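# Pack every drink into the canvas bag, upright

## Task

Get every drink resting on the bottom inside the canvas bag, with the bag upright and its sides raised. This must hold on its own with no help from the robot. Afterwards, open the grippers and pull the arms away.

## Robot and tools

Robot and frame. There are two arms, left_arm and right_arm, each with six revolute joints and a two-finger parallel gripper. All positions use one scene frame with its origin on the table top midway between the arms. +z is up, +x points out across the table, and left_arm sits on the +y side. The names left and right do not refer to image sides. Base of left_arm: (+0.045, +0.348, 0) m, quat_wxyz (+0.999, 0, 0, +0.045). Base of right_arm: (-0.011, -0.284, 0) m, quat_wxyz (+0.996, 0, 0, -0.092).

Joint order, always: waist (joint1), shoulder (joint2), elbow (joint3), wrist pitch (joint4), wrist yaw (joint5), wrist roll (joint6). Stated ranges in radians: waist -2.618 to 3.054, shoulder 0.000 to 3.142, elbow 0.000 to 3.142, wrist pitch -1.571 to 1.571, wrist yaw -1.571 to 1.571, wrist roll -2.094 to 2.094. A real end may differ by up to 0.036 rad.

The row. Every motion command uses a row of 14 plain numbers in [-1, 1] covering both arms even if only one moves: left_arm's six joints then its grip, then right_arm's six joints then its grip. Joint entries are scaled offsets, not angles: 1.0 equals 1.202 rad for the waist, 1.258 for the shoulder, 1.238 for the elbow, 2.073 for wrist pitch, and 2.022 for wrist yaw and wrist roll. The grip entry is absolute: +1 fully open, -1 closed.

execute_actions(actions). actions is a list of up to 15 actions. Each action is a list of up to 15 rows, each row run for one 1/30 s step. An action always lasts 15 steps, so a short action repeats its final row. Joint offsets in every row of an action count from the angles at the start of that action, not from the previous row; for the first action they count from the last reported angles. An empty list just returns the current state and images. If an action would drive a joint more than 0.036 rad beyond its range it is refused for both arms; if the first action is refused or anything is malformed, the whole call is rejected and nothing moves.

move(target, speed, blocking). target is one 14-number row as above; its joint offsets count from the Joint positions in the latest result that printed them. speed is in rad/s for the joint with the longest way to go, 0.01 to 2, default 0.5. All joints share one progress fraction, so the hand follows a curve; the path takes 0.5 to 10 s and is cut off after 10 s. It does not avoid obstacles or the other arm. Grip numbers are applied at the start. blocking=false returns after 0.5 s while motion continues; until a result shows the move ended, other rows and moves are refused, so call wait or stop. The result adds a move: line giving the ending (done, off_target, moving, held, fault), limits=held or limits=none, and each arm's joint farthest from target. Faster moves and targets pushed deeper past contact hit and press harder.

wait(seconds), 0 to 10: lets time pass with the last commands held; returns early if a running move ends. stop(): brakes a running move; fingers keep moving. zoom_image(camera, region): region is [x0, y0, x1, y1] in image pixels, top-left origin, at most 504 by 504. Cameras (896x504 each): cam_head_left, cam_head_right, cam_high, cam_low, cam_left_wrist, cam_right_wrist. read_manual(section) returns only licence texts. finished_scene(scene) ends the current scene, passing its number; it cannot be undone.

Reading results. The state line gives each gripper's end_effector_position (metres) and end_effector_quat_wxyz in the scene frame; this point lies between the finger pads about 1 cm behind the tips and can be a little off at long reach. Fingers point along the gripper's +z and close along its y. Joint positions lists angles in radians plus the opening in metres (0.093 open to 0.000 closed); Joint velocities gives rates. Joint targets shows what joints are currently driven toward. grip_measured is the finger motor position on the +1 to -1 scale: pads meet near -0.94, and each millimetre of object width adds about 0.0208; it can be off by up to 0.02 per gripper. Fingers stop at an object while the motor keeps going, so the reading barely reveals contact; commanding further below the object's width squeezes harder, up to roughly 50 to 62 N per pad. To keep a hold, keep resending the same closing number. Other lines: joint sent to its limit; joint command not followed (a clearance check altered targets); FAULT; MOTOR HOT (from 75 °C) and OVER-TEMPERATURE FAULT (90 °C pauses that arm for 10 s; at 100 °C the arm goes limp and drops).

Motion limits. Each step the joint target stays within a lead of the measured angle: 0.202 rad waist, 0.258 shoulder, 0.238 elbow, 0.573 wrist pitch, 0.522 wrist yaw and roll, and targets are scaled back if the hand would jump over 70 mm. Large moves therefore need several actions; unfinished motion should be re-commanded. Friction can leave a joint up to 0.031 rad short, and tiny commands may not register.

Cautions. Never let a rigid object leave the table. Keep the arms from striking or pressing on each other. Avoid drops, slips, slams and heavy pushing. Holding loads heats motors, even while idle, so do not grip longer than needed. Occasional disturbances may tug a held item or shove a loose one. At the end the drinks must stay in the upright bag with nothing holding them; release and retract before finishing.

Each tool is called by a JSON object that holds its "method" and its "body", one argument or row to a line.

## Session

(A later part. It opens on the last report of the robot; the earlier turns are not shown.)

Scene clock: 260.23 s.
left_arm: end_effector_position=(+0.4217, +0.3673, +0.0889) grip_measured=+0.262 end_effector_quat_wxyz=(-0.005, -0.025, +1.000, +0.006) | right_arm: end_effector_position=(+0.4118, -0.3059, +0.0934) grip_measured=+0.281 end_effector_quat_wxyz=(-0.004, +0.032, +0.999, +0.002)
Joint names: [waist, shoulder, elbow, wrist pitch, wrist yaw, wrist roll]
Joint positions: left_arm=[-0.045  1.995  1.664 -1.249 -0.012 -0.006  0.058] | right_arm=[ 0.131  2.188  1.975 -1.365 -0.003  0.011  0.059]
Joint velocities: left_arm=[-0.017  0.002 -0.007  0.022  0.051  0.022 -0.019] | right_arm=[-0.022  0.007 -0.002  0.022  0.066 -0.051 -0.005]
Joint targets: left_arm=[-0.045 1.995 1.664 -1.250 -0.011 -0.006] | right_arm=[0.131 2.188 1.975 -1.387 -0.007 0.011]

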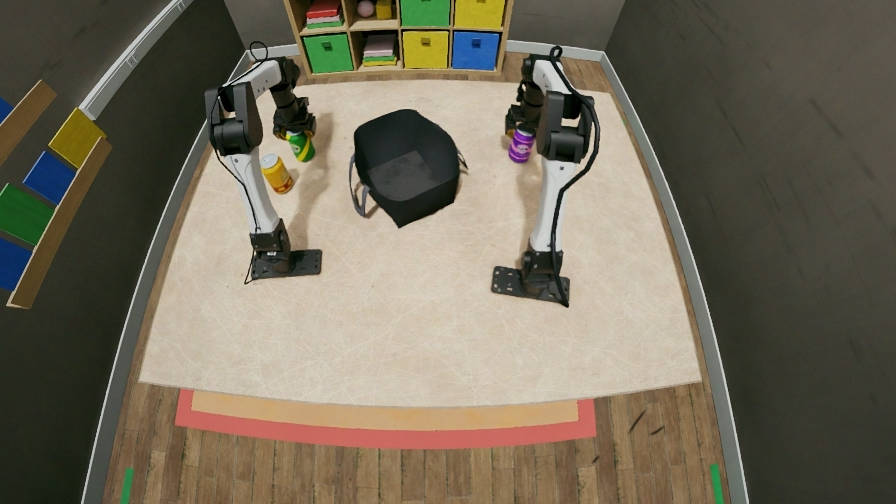

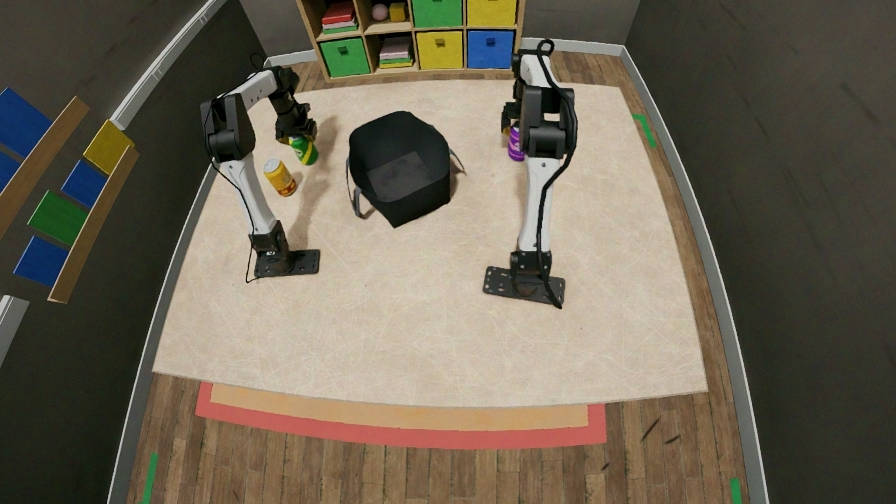

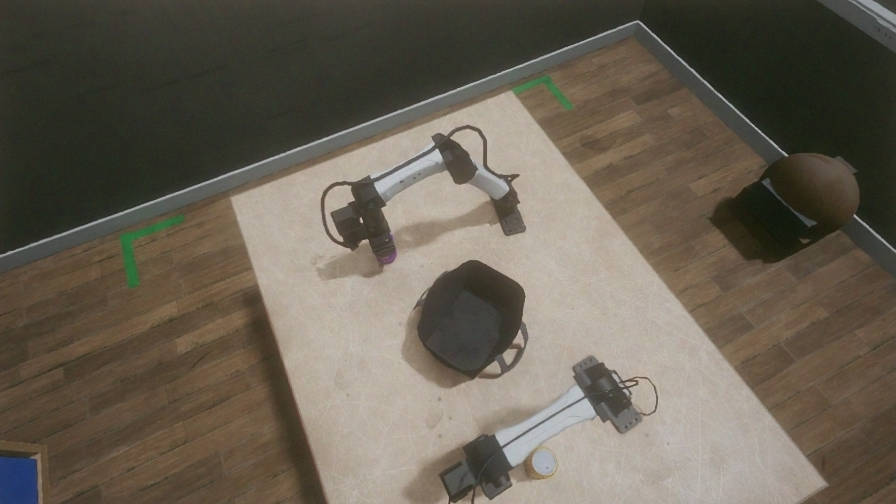

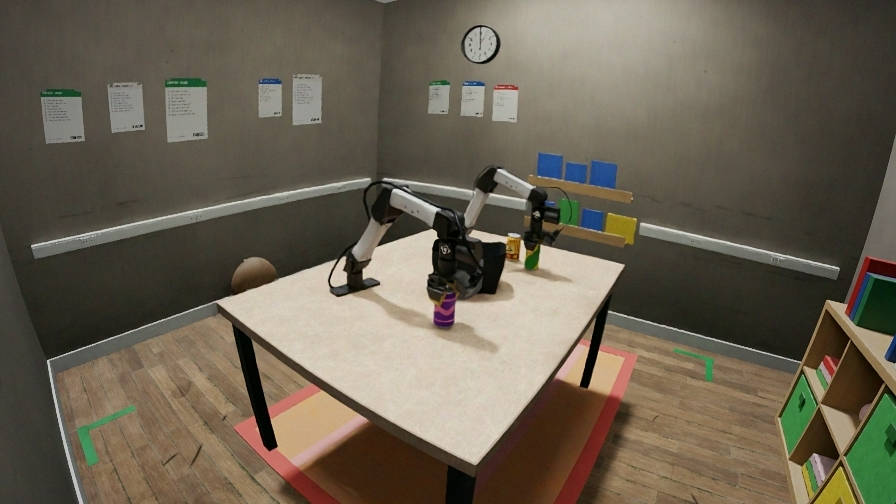

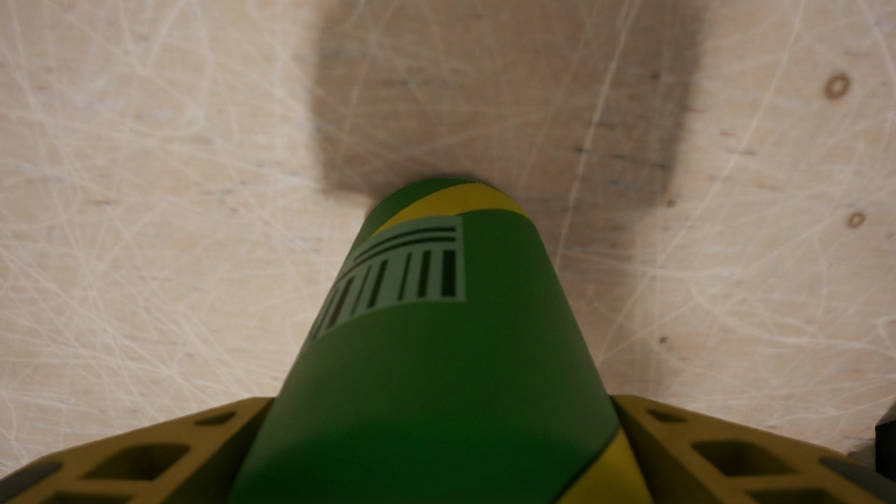

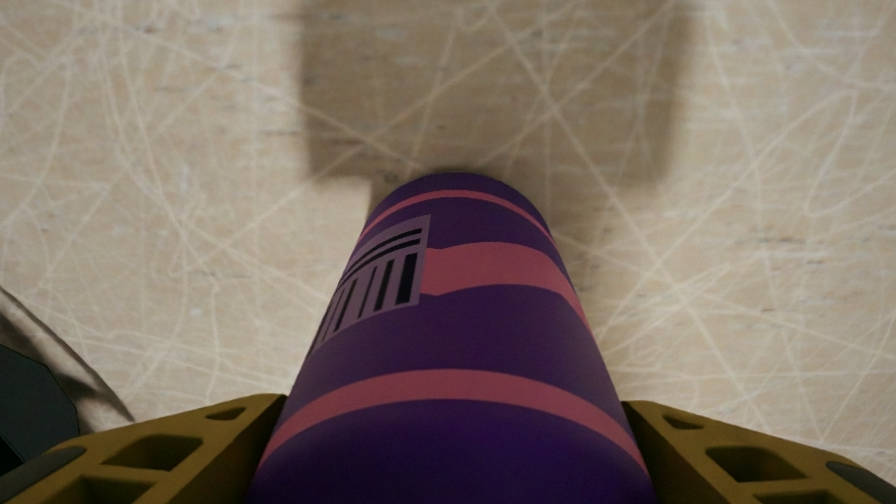

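{"method": "move", "body": {
  "target": [-0.3702, -0.1351, 0.4814, -0.1307, 0.006, 0.4946, 0.22, 0.1656, -0.4078, 0.0800, -0.0699, 0, 0.1583, 0.22],
  "speed": 0.9
}}

Scene clock: 382.27 s.
left_arm: end_effector_position=(+0.4066, +0.1961, +0.2941) grip_measured=+0.258 end_effector_quat_wxyz=(+0.197, +0.625, +0.753, +0.060) | right_arm: end_effector_position=(+0.3395, -0.2339, +0.2971) grip_measured=+0.281 end_effector_quat_wxyz=(+0.198, +0.087, +0.975, +0.048)
Joint names: [waist, shoulder, elbow, wrist pitch, wrist yaw, wrist roll]
Joint positions: left_arm=[-0.489  1.843  2.23  -1.544 -0.     0.987  0.058] | right_arm=[ 0.325  1.684  2.05  -1.527 -0.003  0.319  0.059]
Joint velocities: left_arm=[ 0.002  0.022 -0.012 -0.037 -0.037  0.022  0.001] | right_arm=[ 0.012  0.002  0.002  0.066  0.022 -0.007  0.   ]
Joint targets: left_arm=[-0.490 1.825 2.260 -1.520 0.000 0.994] | right_arm=[0.330 1.675 2.074 -1.510 -0.004 0.330]
move: off_target (left_arm, right_arm); limits=none; left_arm: farthest joint: the elbow, 0.030 radians from its target (0.596 radians at the start); right_arm: farthest joint: the elbow, 0.024 radians from its target (0.099 radians at the start)

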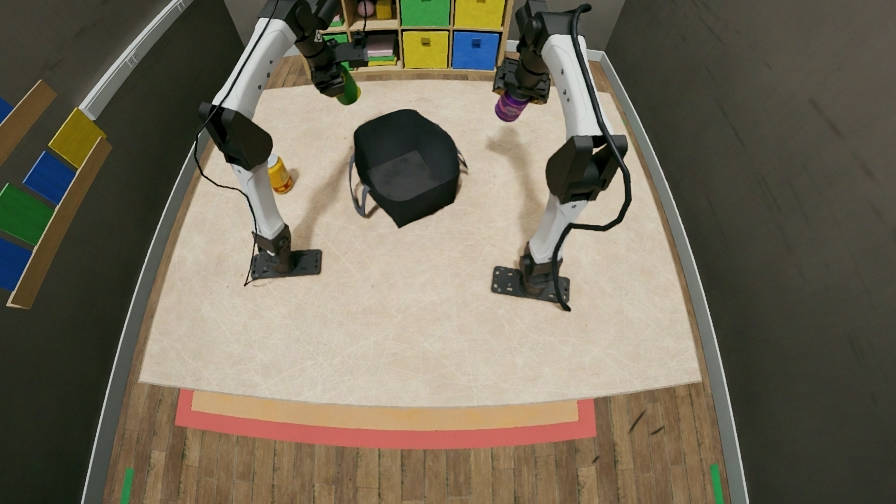

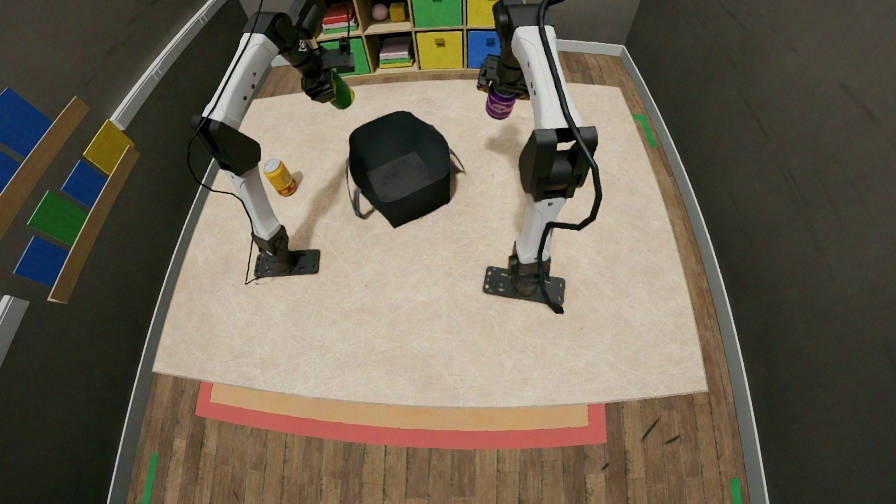

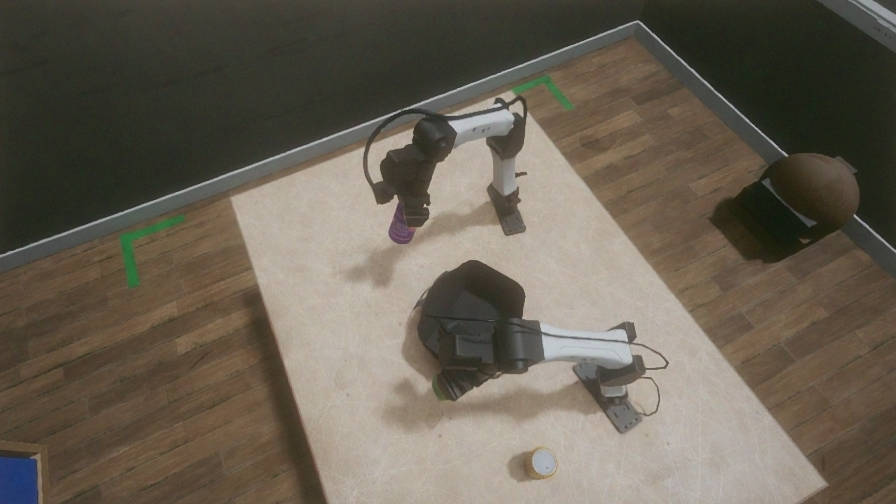

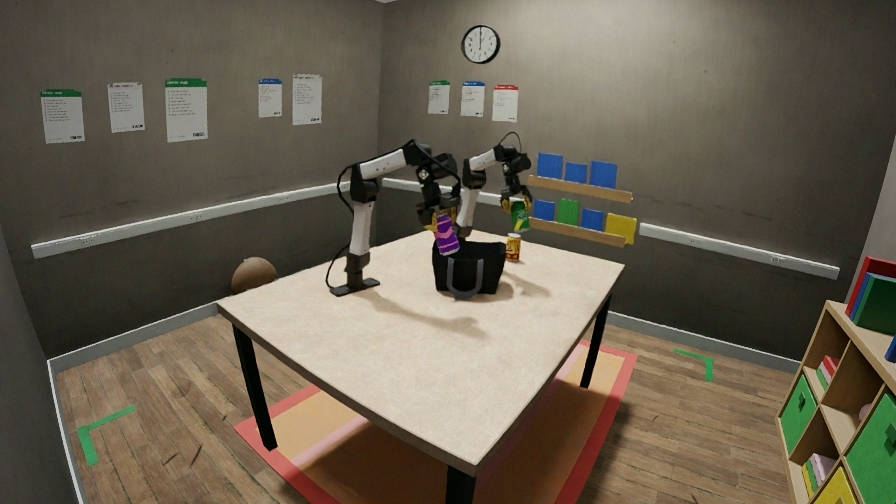

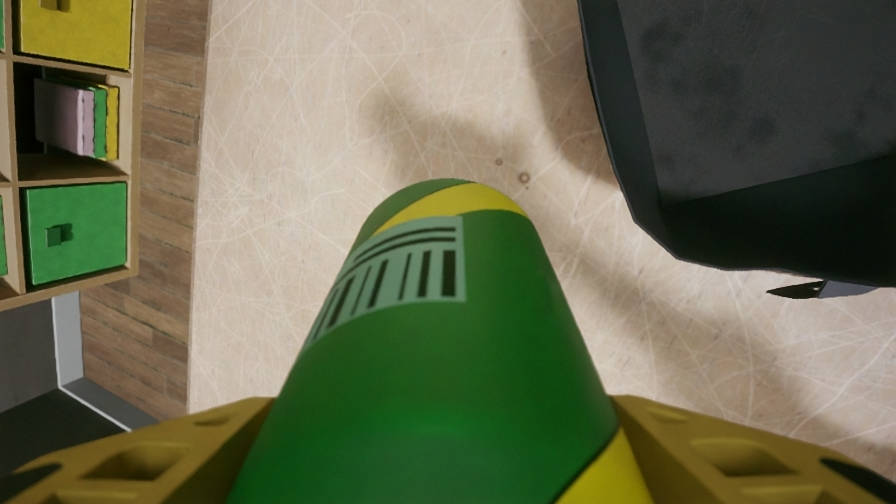

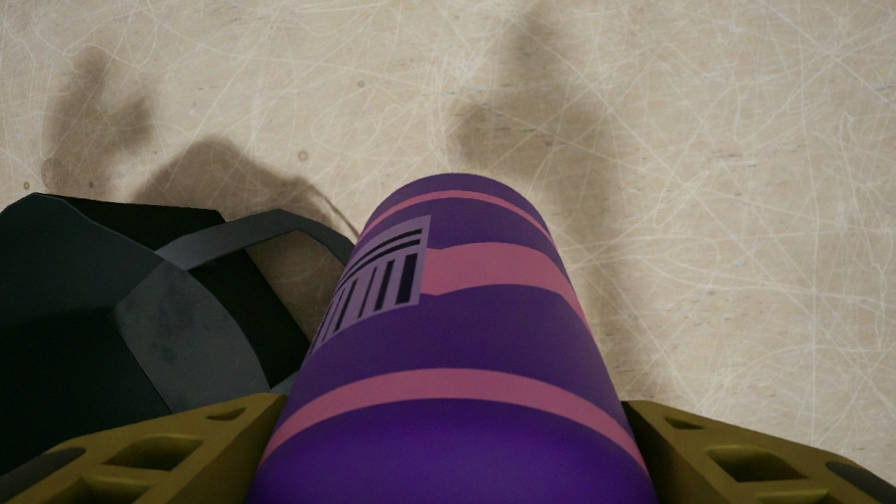

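{"method": "move", "body": {
  "target": [-0.3419, -0.0143, 0.0242, 0.0116, 0, 0.4402, 0.22, 0.004, -0.007, 0.0194, 0.0082, 0, 0.005, 0.22],
  "speed": 1.1
}}

Scene clock: 419.87 s.
left_arm: end_effector_position=(+0.3132, +0.0673, +0.2924) grip_measured=+0.258 end_effector_quat_wxyz=(+0.170, +0.954, +0.225, +0.099) | right_arm: end_effector_position=(+0.3368, -0.2343, +0.2959) grip_measured=+0.281 end_effector_quat_wxyz=(+0.192, +0.088, +0.976, +0.046)
Joint names: [waist, shoulder, elbow, wrist pitch, wrist yaw, wrist roll]
Joint positions: left_arm=[-0.898  1.843  2.23  -1.562  0.002  1.871  0.058] | right_arm=[ 0.325  1.684  2.05  -1.54  -0.003  0.319  0.059]
Joint velocities: left_arm=[-0.012 -0.007  0.012 -0.081 -0.007 -0.081 -0.   ] | right_arm=[-0.022  0.012  0.007  0.022  0.022 -0.022 -0.001]
Joint targets: left_arm=[-0.900 1.825 2.260 -1.520 -0.000 1.877] | right_arm=[0.330 1.676 2.074 -1.510 -0.003 0.329]
move: off_target (left_arm, right_arm); limits=none; left_arm: farthest joint: the wrist pitch, 0.042 radians from its target (0.024 radians at the start); right_arm: farthest joint: the wrist pitch, 0.030 radians from its target (0.017 radians at the start)

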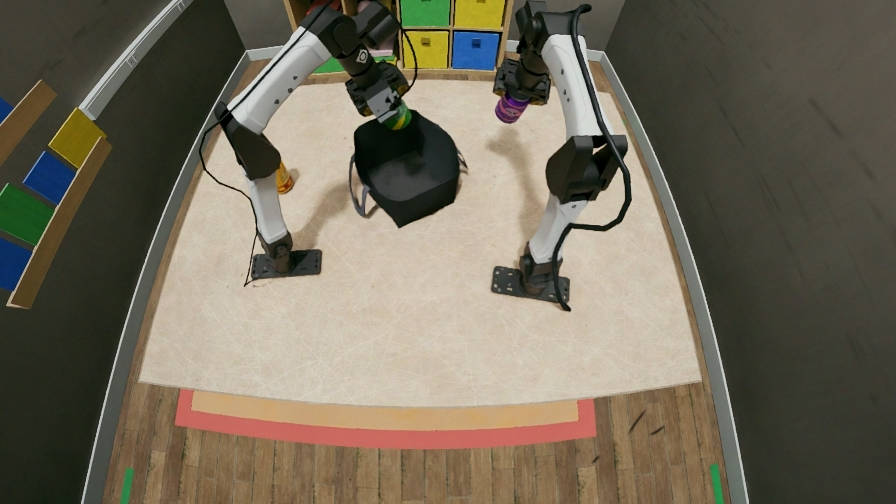

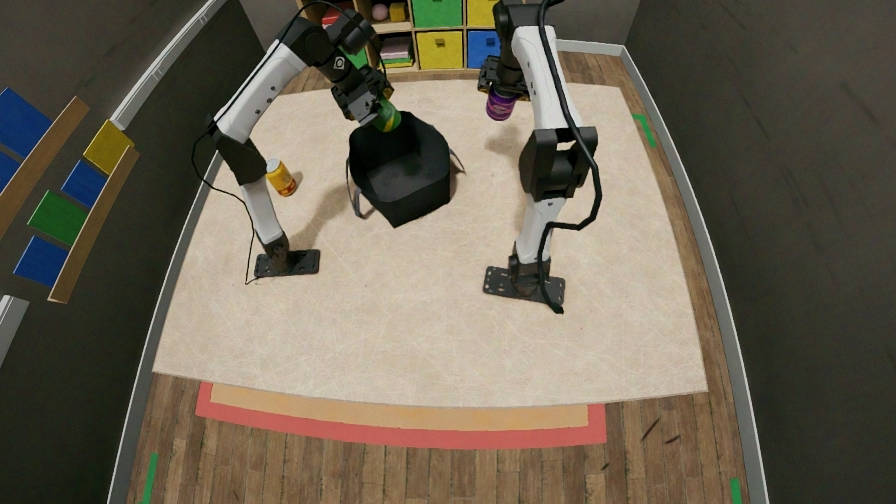

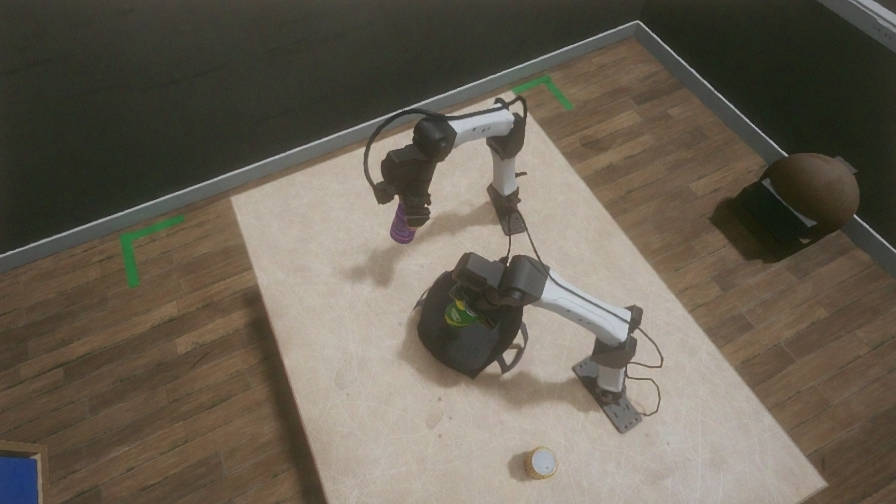

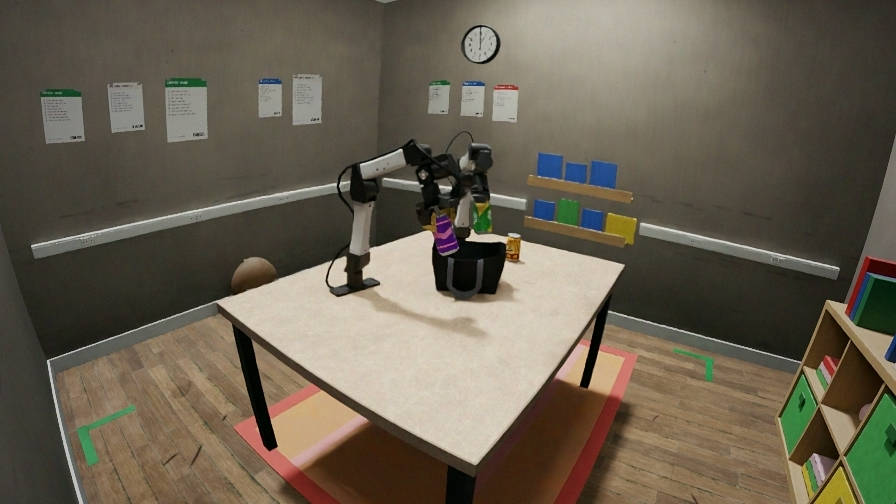

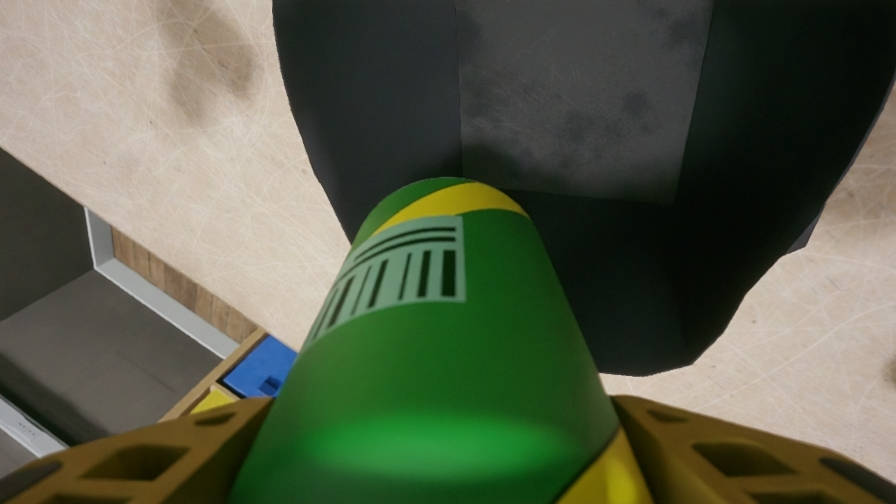

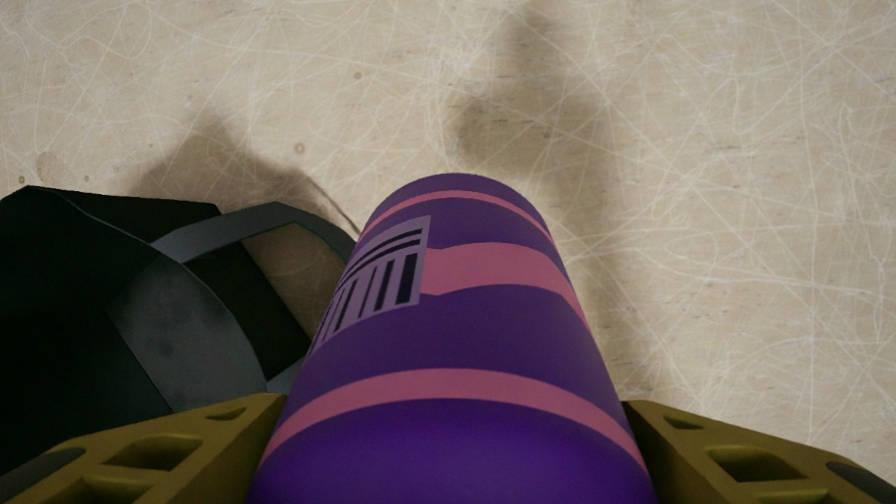

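{"method": "move", "body": {
  "target": [0.0366, 0.3076, -0.1204, 0.0675, 0, 0, 0.22, 0, -0.007, 0.0194, 0.022, 0, 0, 0.22],
  "speed": 0.4
}}

Scene clock: 458.03 s.
left_arm: end_effector_position=(+0.3532, +0.0483, +0.0953) grip_measured=+0.258 end_effector_quat_wxyz=(-0.012, +0.969, +0.247, -0.008) | right_arm: end_effector_position=(+0.3374, -0.2342, +0.2961) grip_measured=+0.281 end_effector_quat_wxyz=(+0.193, +0.088, +0.976, +0.047)
Joint names: [waist, shoulder, elbow, wrist pitch, wrist yaw, wrist roll]
Joint positions: left_arm=[-0.861  2.25   2.083 -1.433  0.002  1.872  0.058] | right_arm=[ 0.325  1.684  2.05  -1.537 -0.003  0.319  0.059]
Joint velocities: left_arm=[-0.012  0.012  0.007 -0.066 -0.051  0.037 -0.   ] | right_arm=[-0.002 -0.007  0.007 -0.007 -0.051  0.066  0.   ]
Joint targets: left_arm=[-0.854 2.230 2.081 -1.421 0.002 1.871] | right_arm=[0.325 1.676 2.074 -1.494 -0.003 0.319]
move: off_target (right_arm); limits=none; left_arm: farthest joint: the shoulder, 0.020 radians from its target (0.387 radians at the start); right_arm: farthest joint: the wrist pitch, 0.043 radians from its target (0.045 radians at the start)

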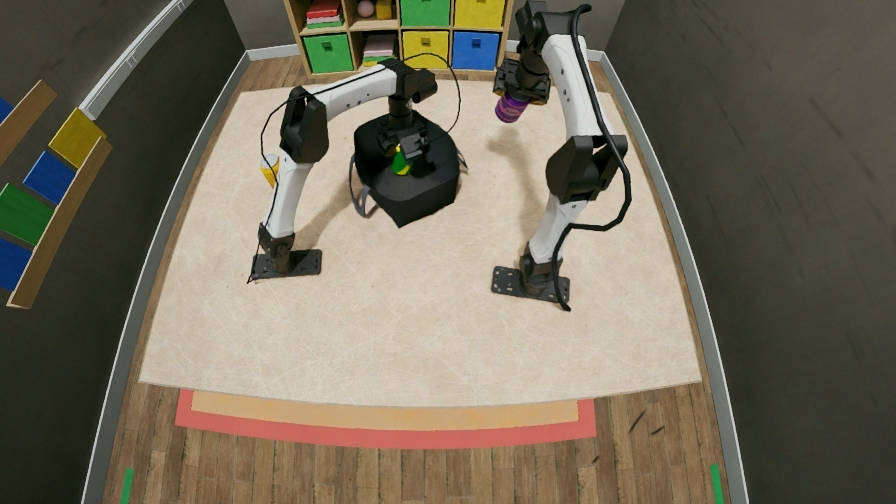

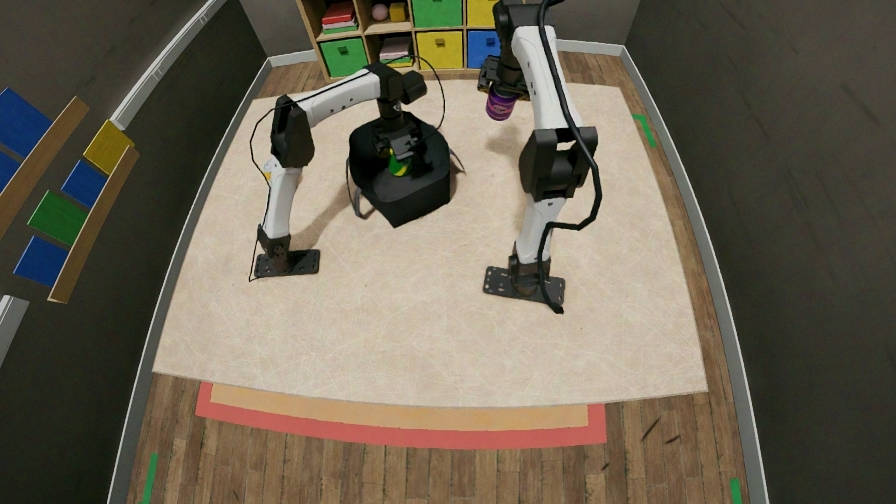

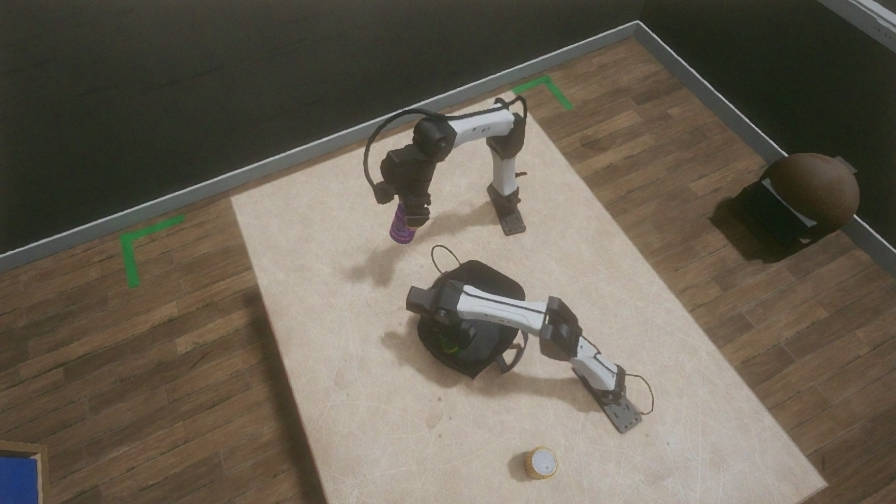

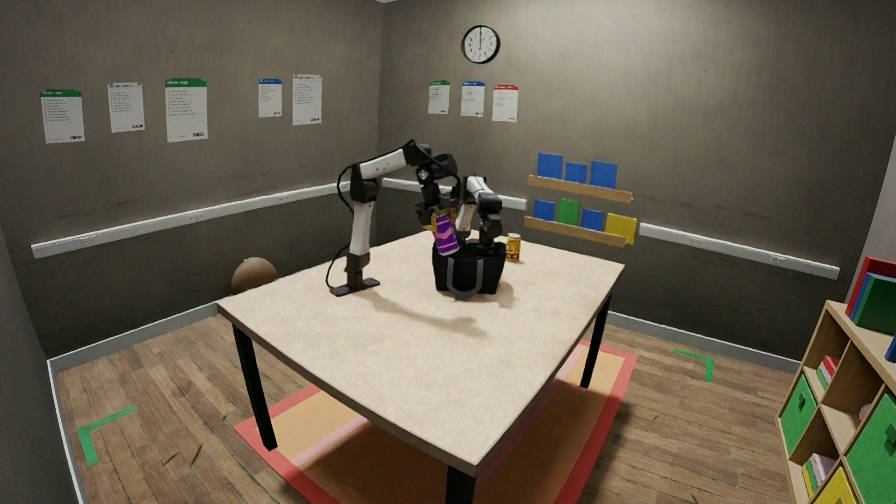

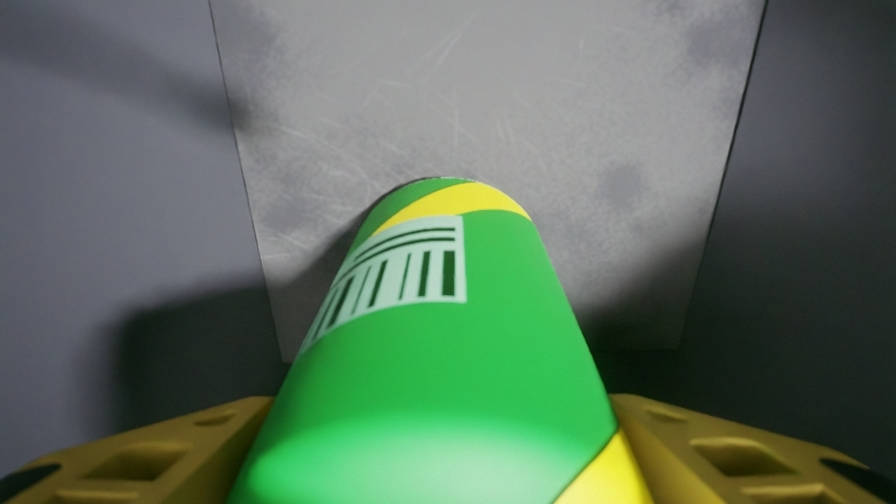

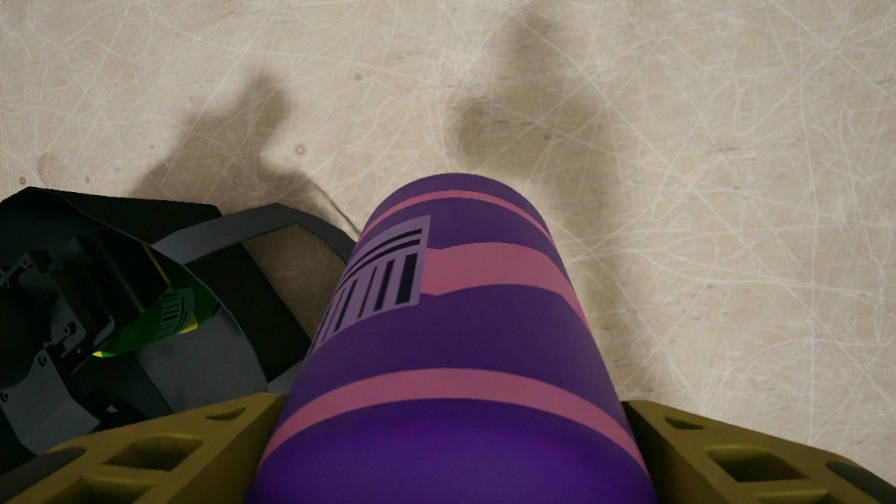

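{"method": "execute_actions", "body": {
  "actions": [
    [[0.005,-0.020,0,0.006,0,0,0.22,0,-0.0064,0.0194,0.0207,0,0,0.22],[0.006,-0.024,0,0.006,0,0,0.22,0,-0.0064,0.0194,0.0207,0,0,0.22],[0.007,-0.027,0,0.006,0,0,0.22,0,-0.0064,0.0194,0.0207,0,0,0.22],[0.009,-0.029,0,0.006,0,0,0.22,0,-0.0064,0.0194,0.0207,0,0,0.22],[0.011,-0.030,0,0.006,0,0,0.22,0,-0.0064,0.0194,0.0207,0,0,0.22],[0.013,-0.030,0,0.006,0,0,0.22,0,-0.0064,0.0194,0.0207,0,0,0.22],[0.015,-0.030,0,0.006,0,0,0.22,0,-0.0064,0.0194,0.0207,0,0,0.22],[0.017,-0.030,0,0.006,0,0,0.22,0,-0.0064,0.0194,0.0207,0,0,0.22],[0.019,-0.030,0,0.006,0,0,0.22,0,-0.0064,0.0194,0.0207,0,0,0.22],[0.021,-0.030,0,0.006,0,0,0.22,0,-0.0064,0.0194,0.0207,0,0,0.22],[0.022,-0.030,0,0.006,0,0,0.22,0,-0.0064,0.0194,0.0207,0,0,0.22],[0.0225,-0.030,0,0.006,0,0,0.22,0,-0.0064,0.0194,0.0207,0,0,0.22]],
    [[0.003,-0.026,0,0.006,0,0,0.22,0,-0.0064,0.0194,0.0207,0,0,0.22],[0.003,-0.022,0,0.006,0,0,0.22,0,-0.0064,0.0194,0.0207,0,0,0.22],[0.003,-0.018,0,0.006,0,0,0.22,0,-0.0064,0.0194,0.0207,0,0,0.22],[0.003,-0.014,0,0.006,0,0,0.22,0,-0.0064,0.0194,0.0207,0,0,0.22],[0.003,-0.010,0,0.006,0,0,0.22,0,-0.0064,0.0194,0.0207,0,0,0.22],[0.003,-0.007,0,0.006,0,0,0.22,0,-0.0064,0.0194,0.0207,0,0,0.22],[0.003,-0.004,0,0.006,0,0,0.22,0,-0.0064,0.0194,0.0207,0,0,0.22],[0.003,-0.001,0,0.006,0,0,0.22,0,-0.0064,0.0194,0.0207,0,0,0.22],[0.003,0.002,0,0.006,0,0,0.22,0,-0.0064,0.0194,0.0207,0,0,0.22],[0.003,0.004,0,0.006,0,0,0.22,0,-0.0064,0.0194,0.0207,0,0,0.22],[0.003,0.006,0,0.006,0,0,0.22,0,-0.0064,0.0194,0.0207,0,0,0.22],[0.003,0.008,0,0.006,0,0,0.22,0,-0.0064,0.0194,0.0207,0,0,0.22]]
  ]
}}

Scene clock: 519.30 s.
left_arm: end_effector_position=(+0.3600, +0.0547, +0.0942) grip_measured=+0.258 end_effector_quat_wxyz=(-0.012, +0.966, +0.258, -0.008) | right_arm: end_effector_position=(+0.3374, -0.2342, +0.2961) grip_measured=+0.281 end_effector_quat_wxyz=(+0.193, +0.088, +0.976, +0.047)
Joint names: [waist, shoulder, elbow, wrist pitch, wrist yaw, wrist roll]
Joint positions: left_arm=[-0.839  2.252  2.083 -1.43   0.002  1.872  0.058] | right_arm=[ 0.325  1.684  2.05  -1.537 -0.003  0.319  0.059]
Joint velocities: left_arm=[-0.007 -0.007 -0.022  0.051 -0.007  0.022  0.   ] | right_arm=[ 0.002  0.012 -0.012 -0.007 -0.037 -0.051 -0.001]
Joint targets: left_arm=[-0.836 2.260 2.083 -1.419 0.002 1.872] | right_arm=[0.325 1.676 2.074 -1.494 -0.003 0.319]

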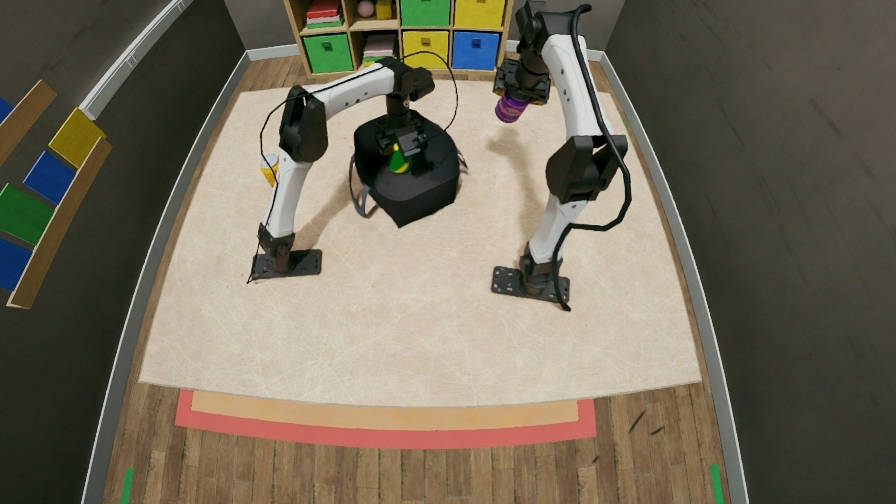

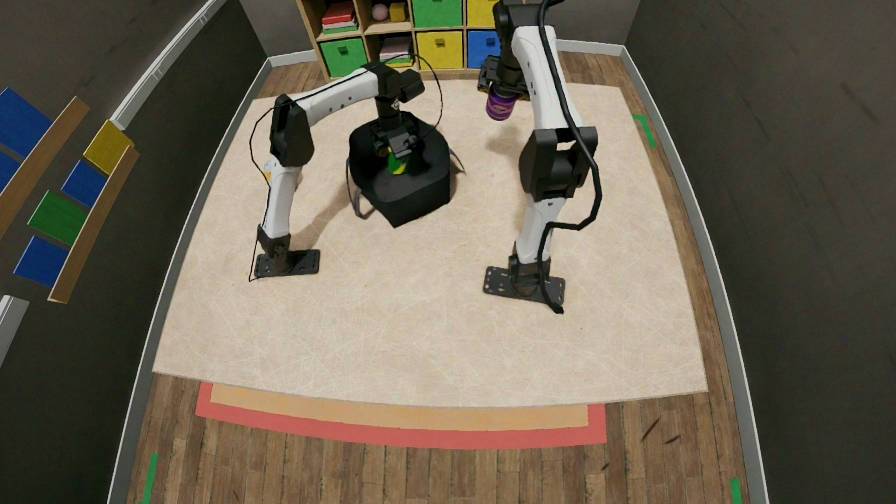

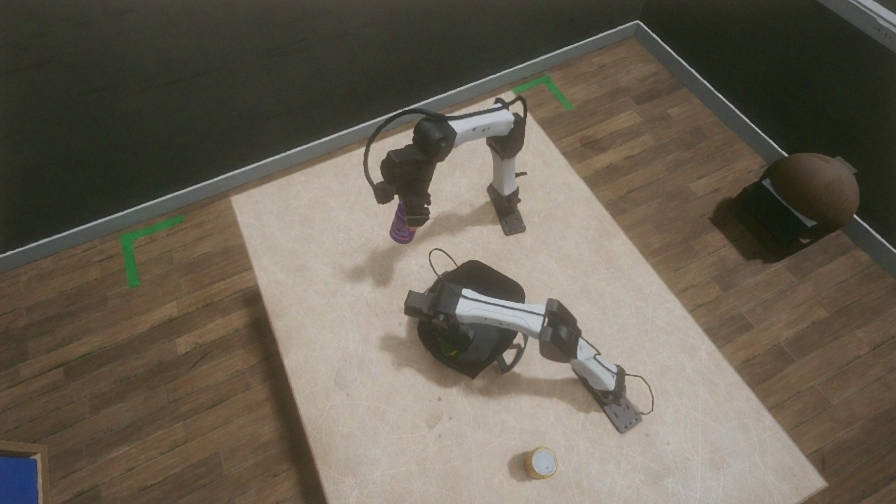

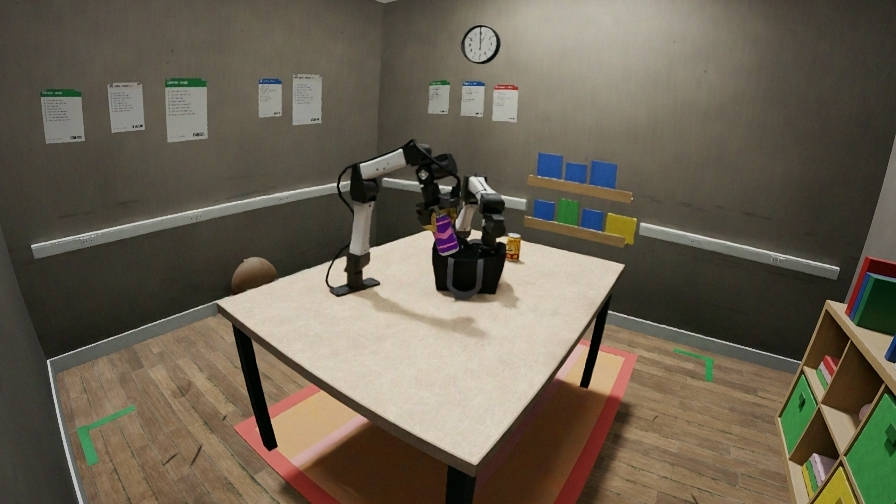

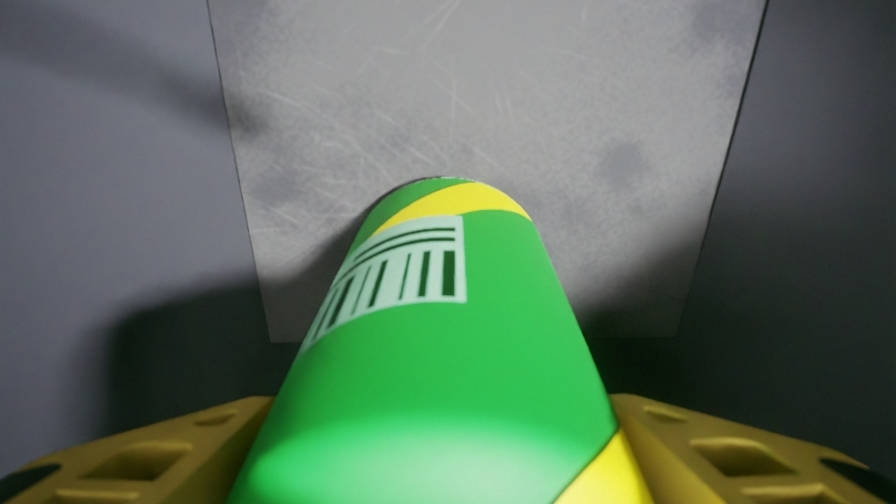

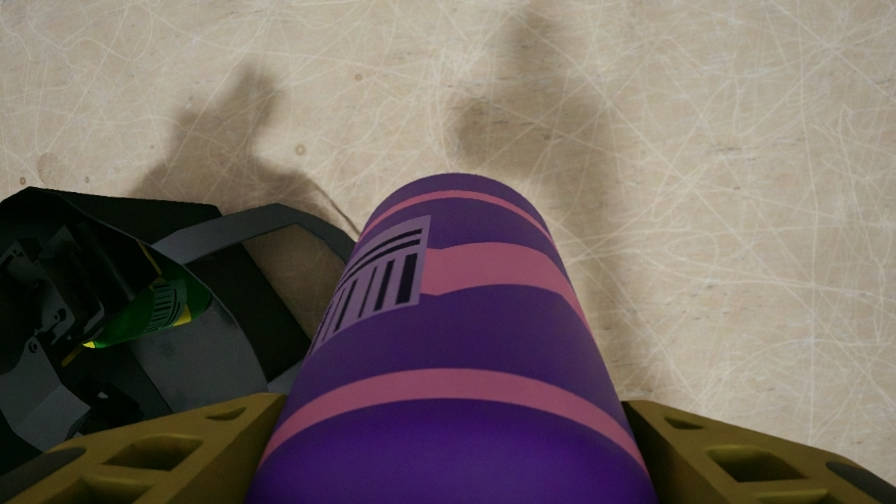

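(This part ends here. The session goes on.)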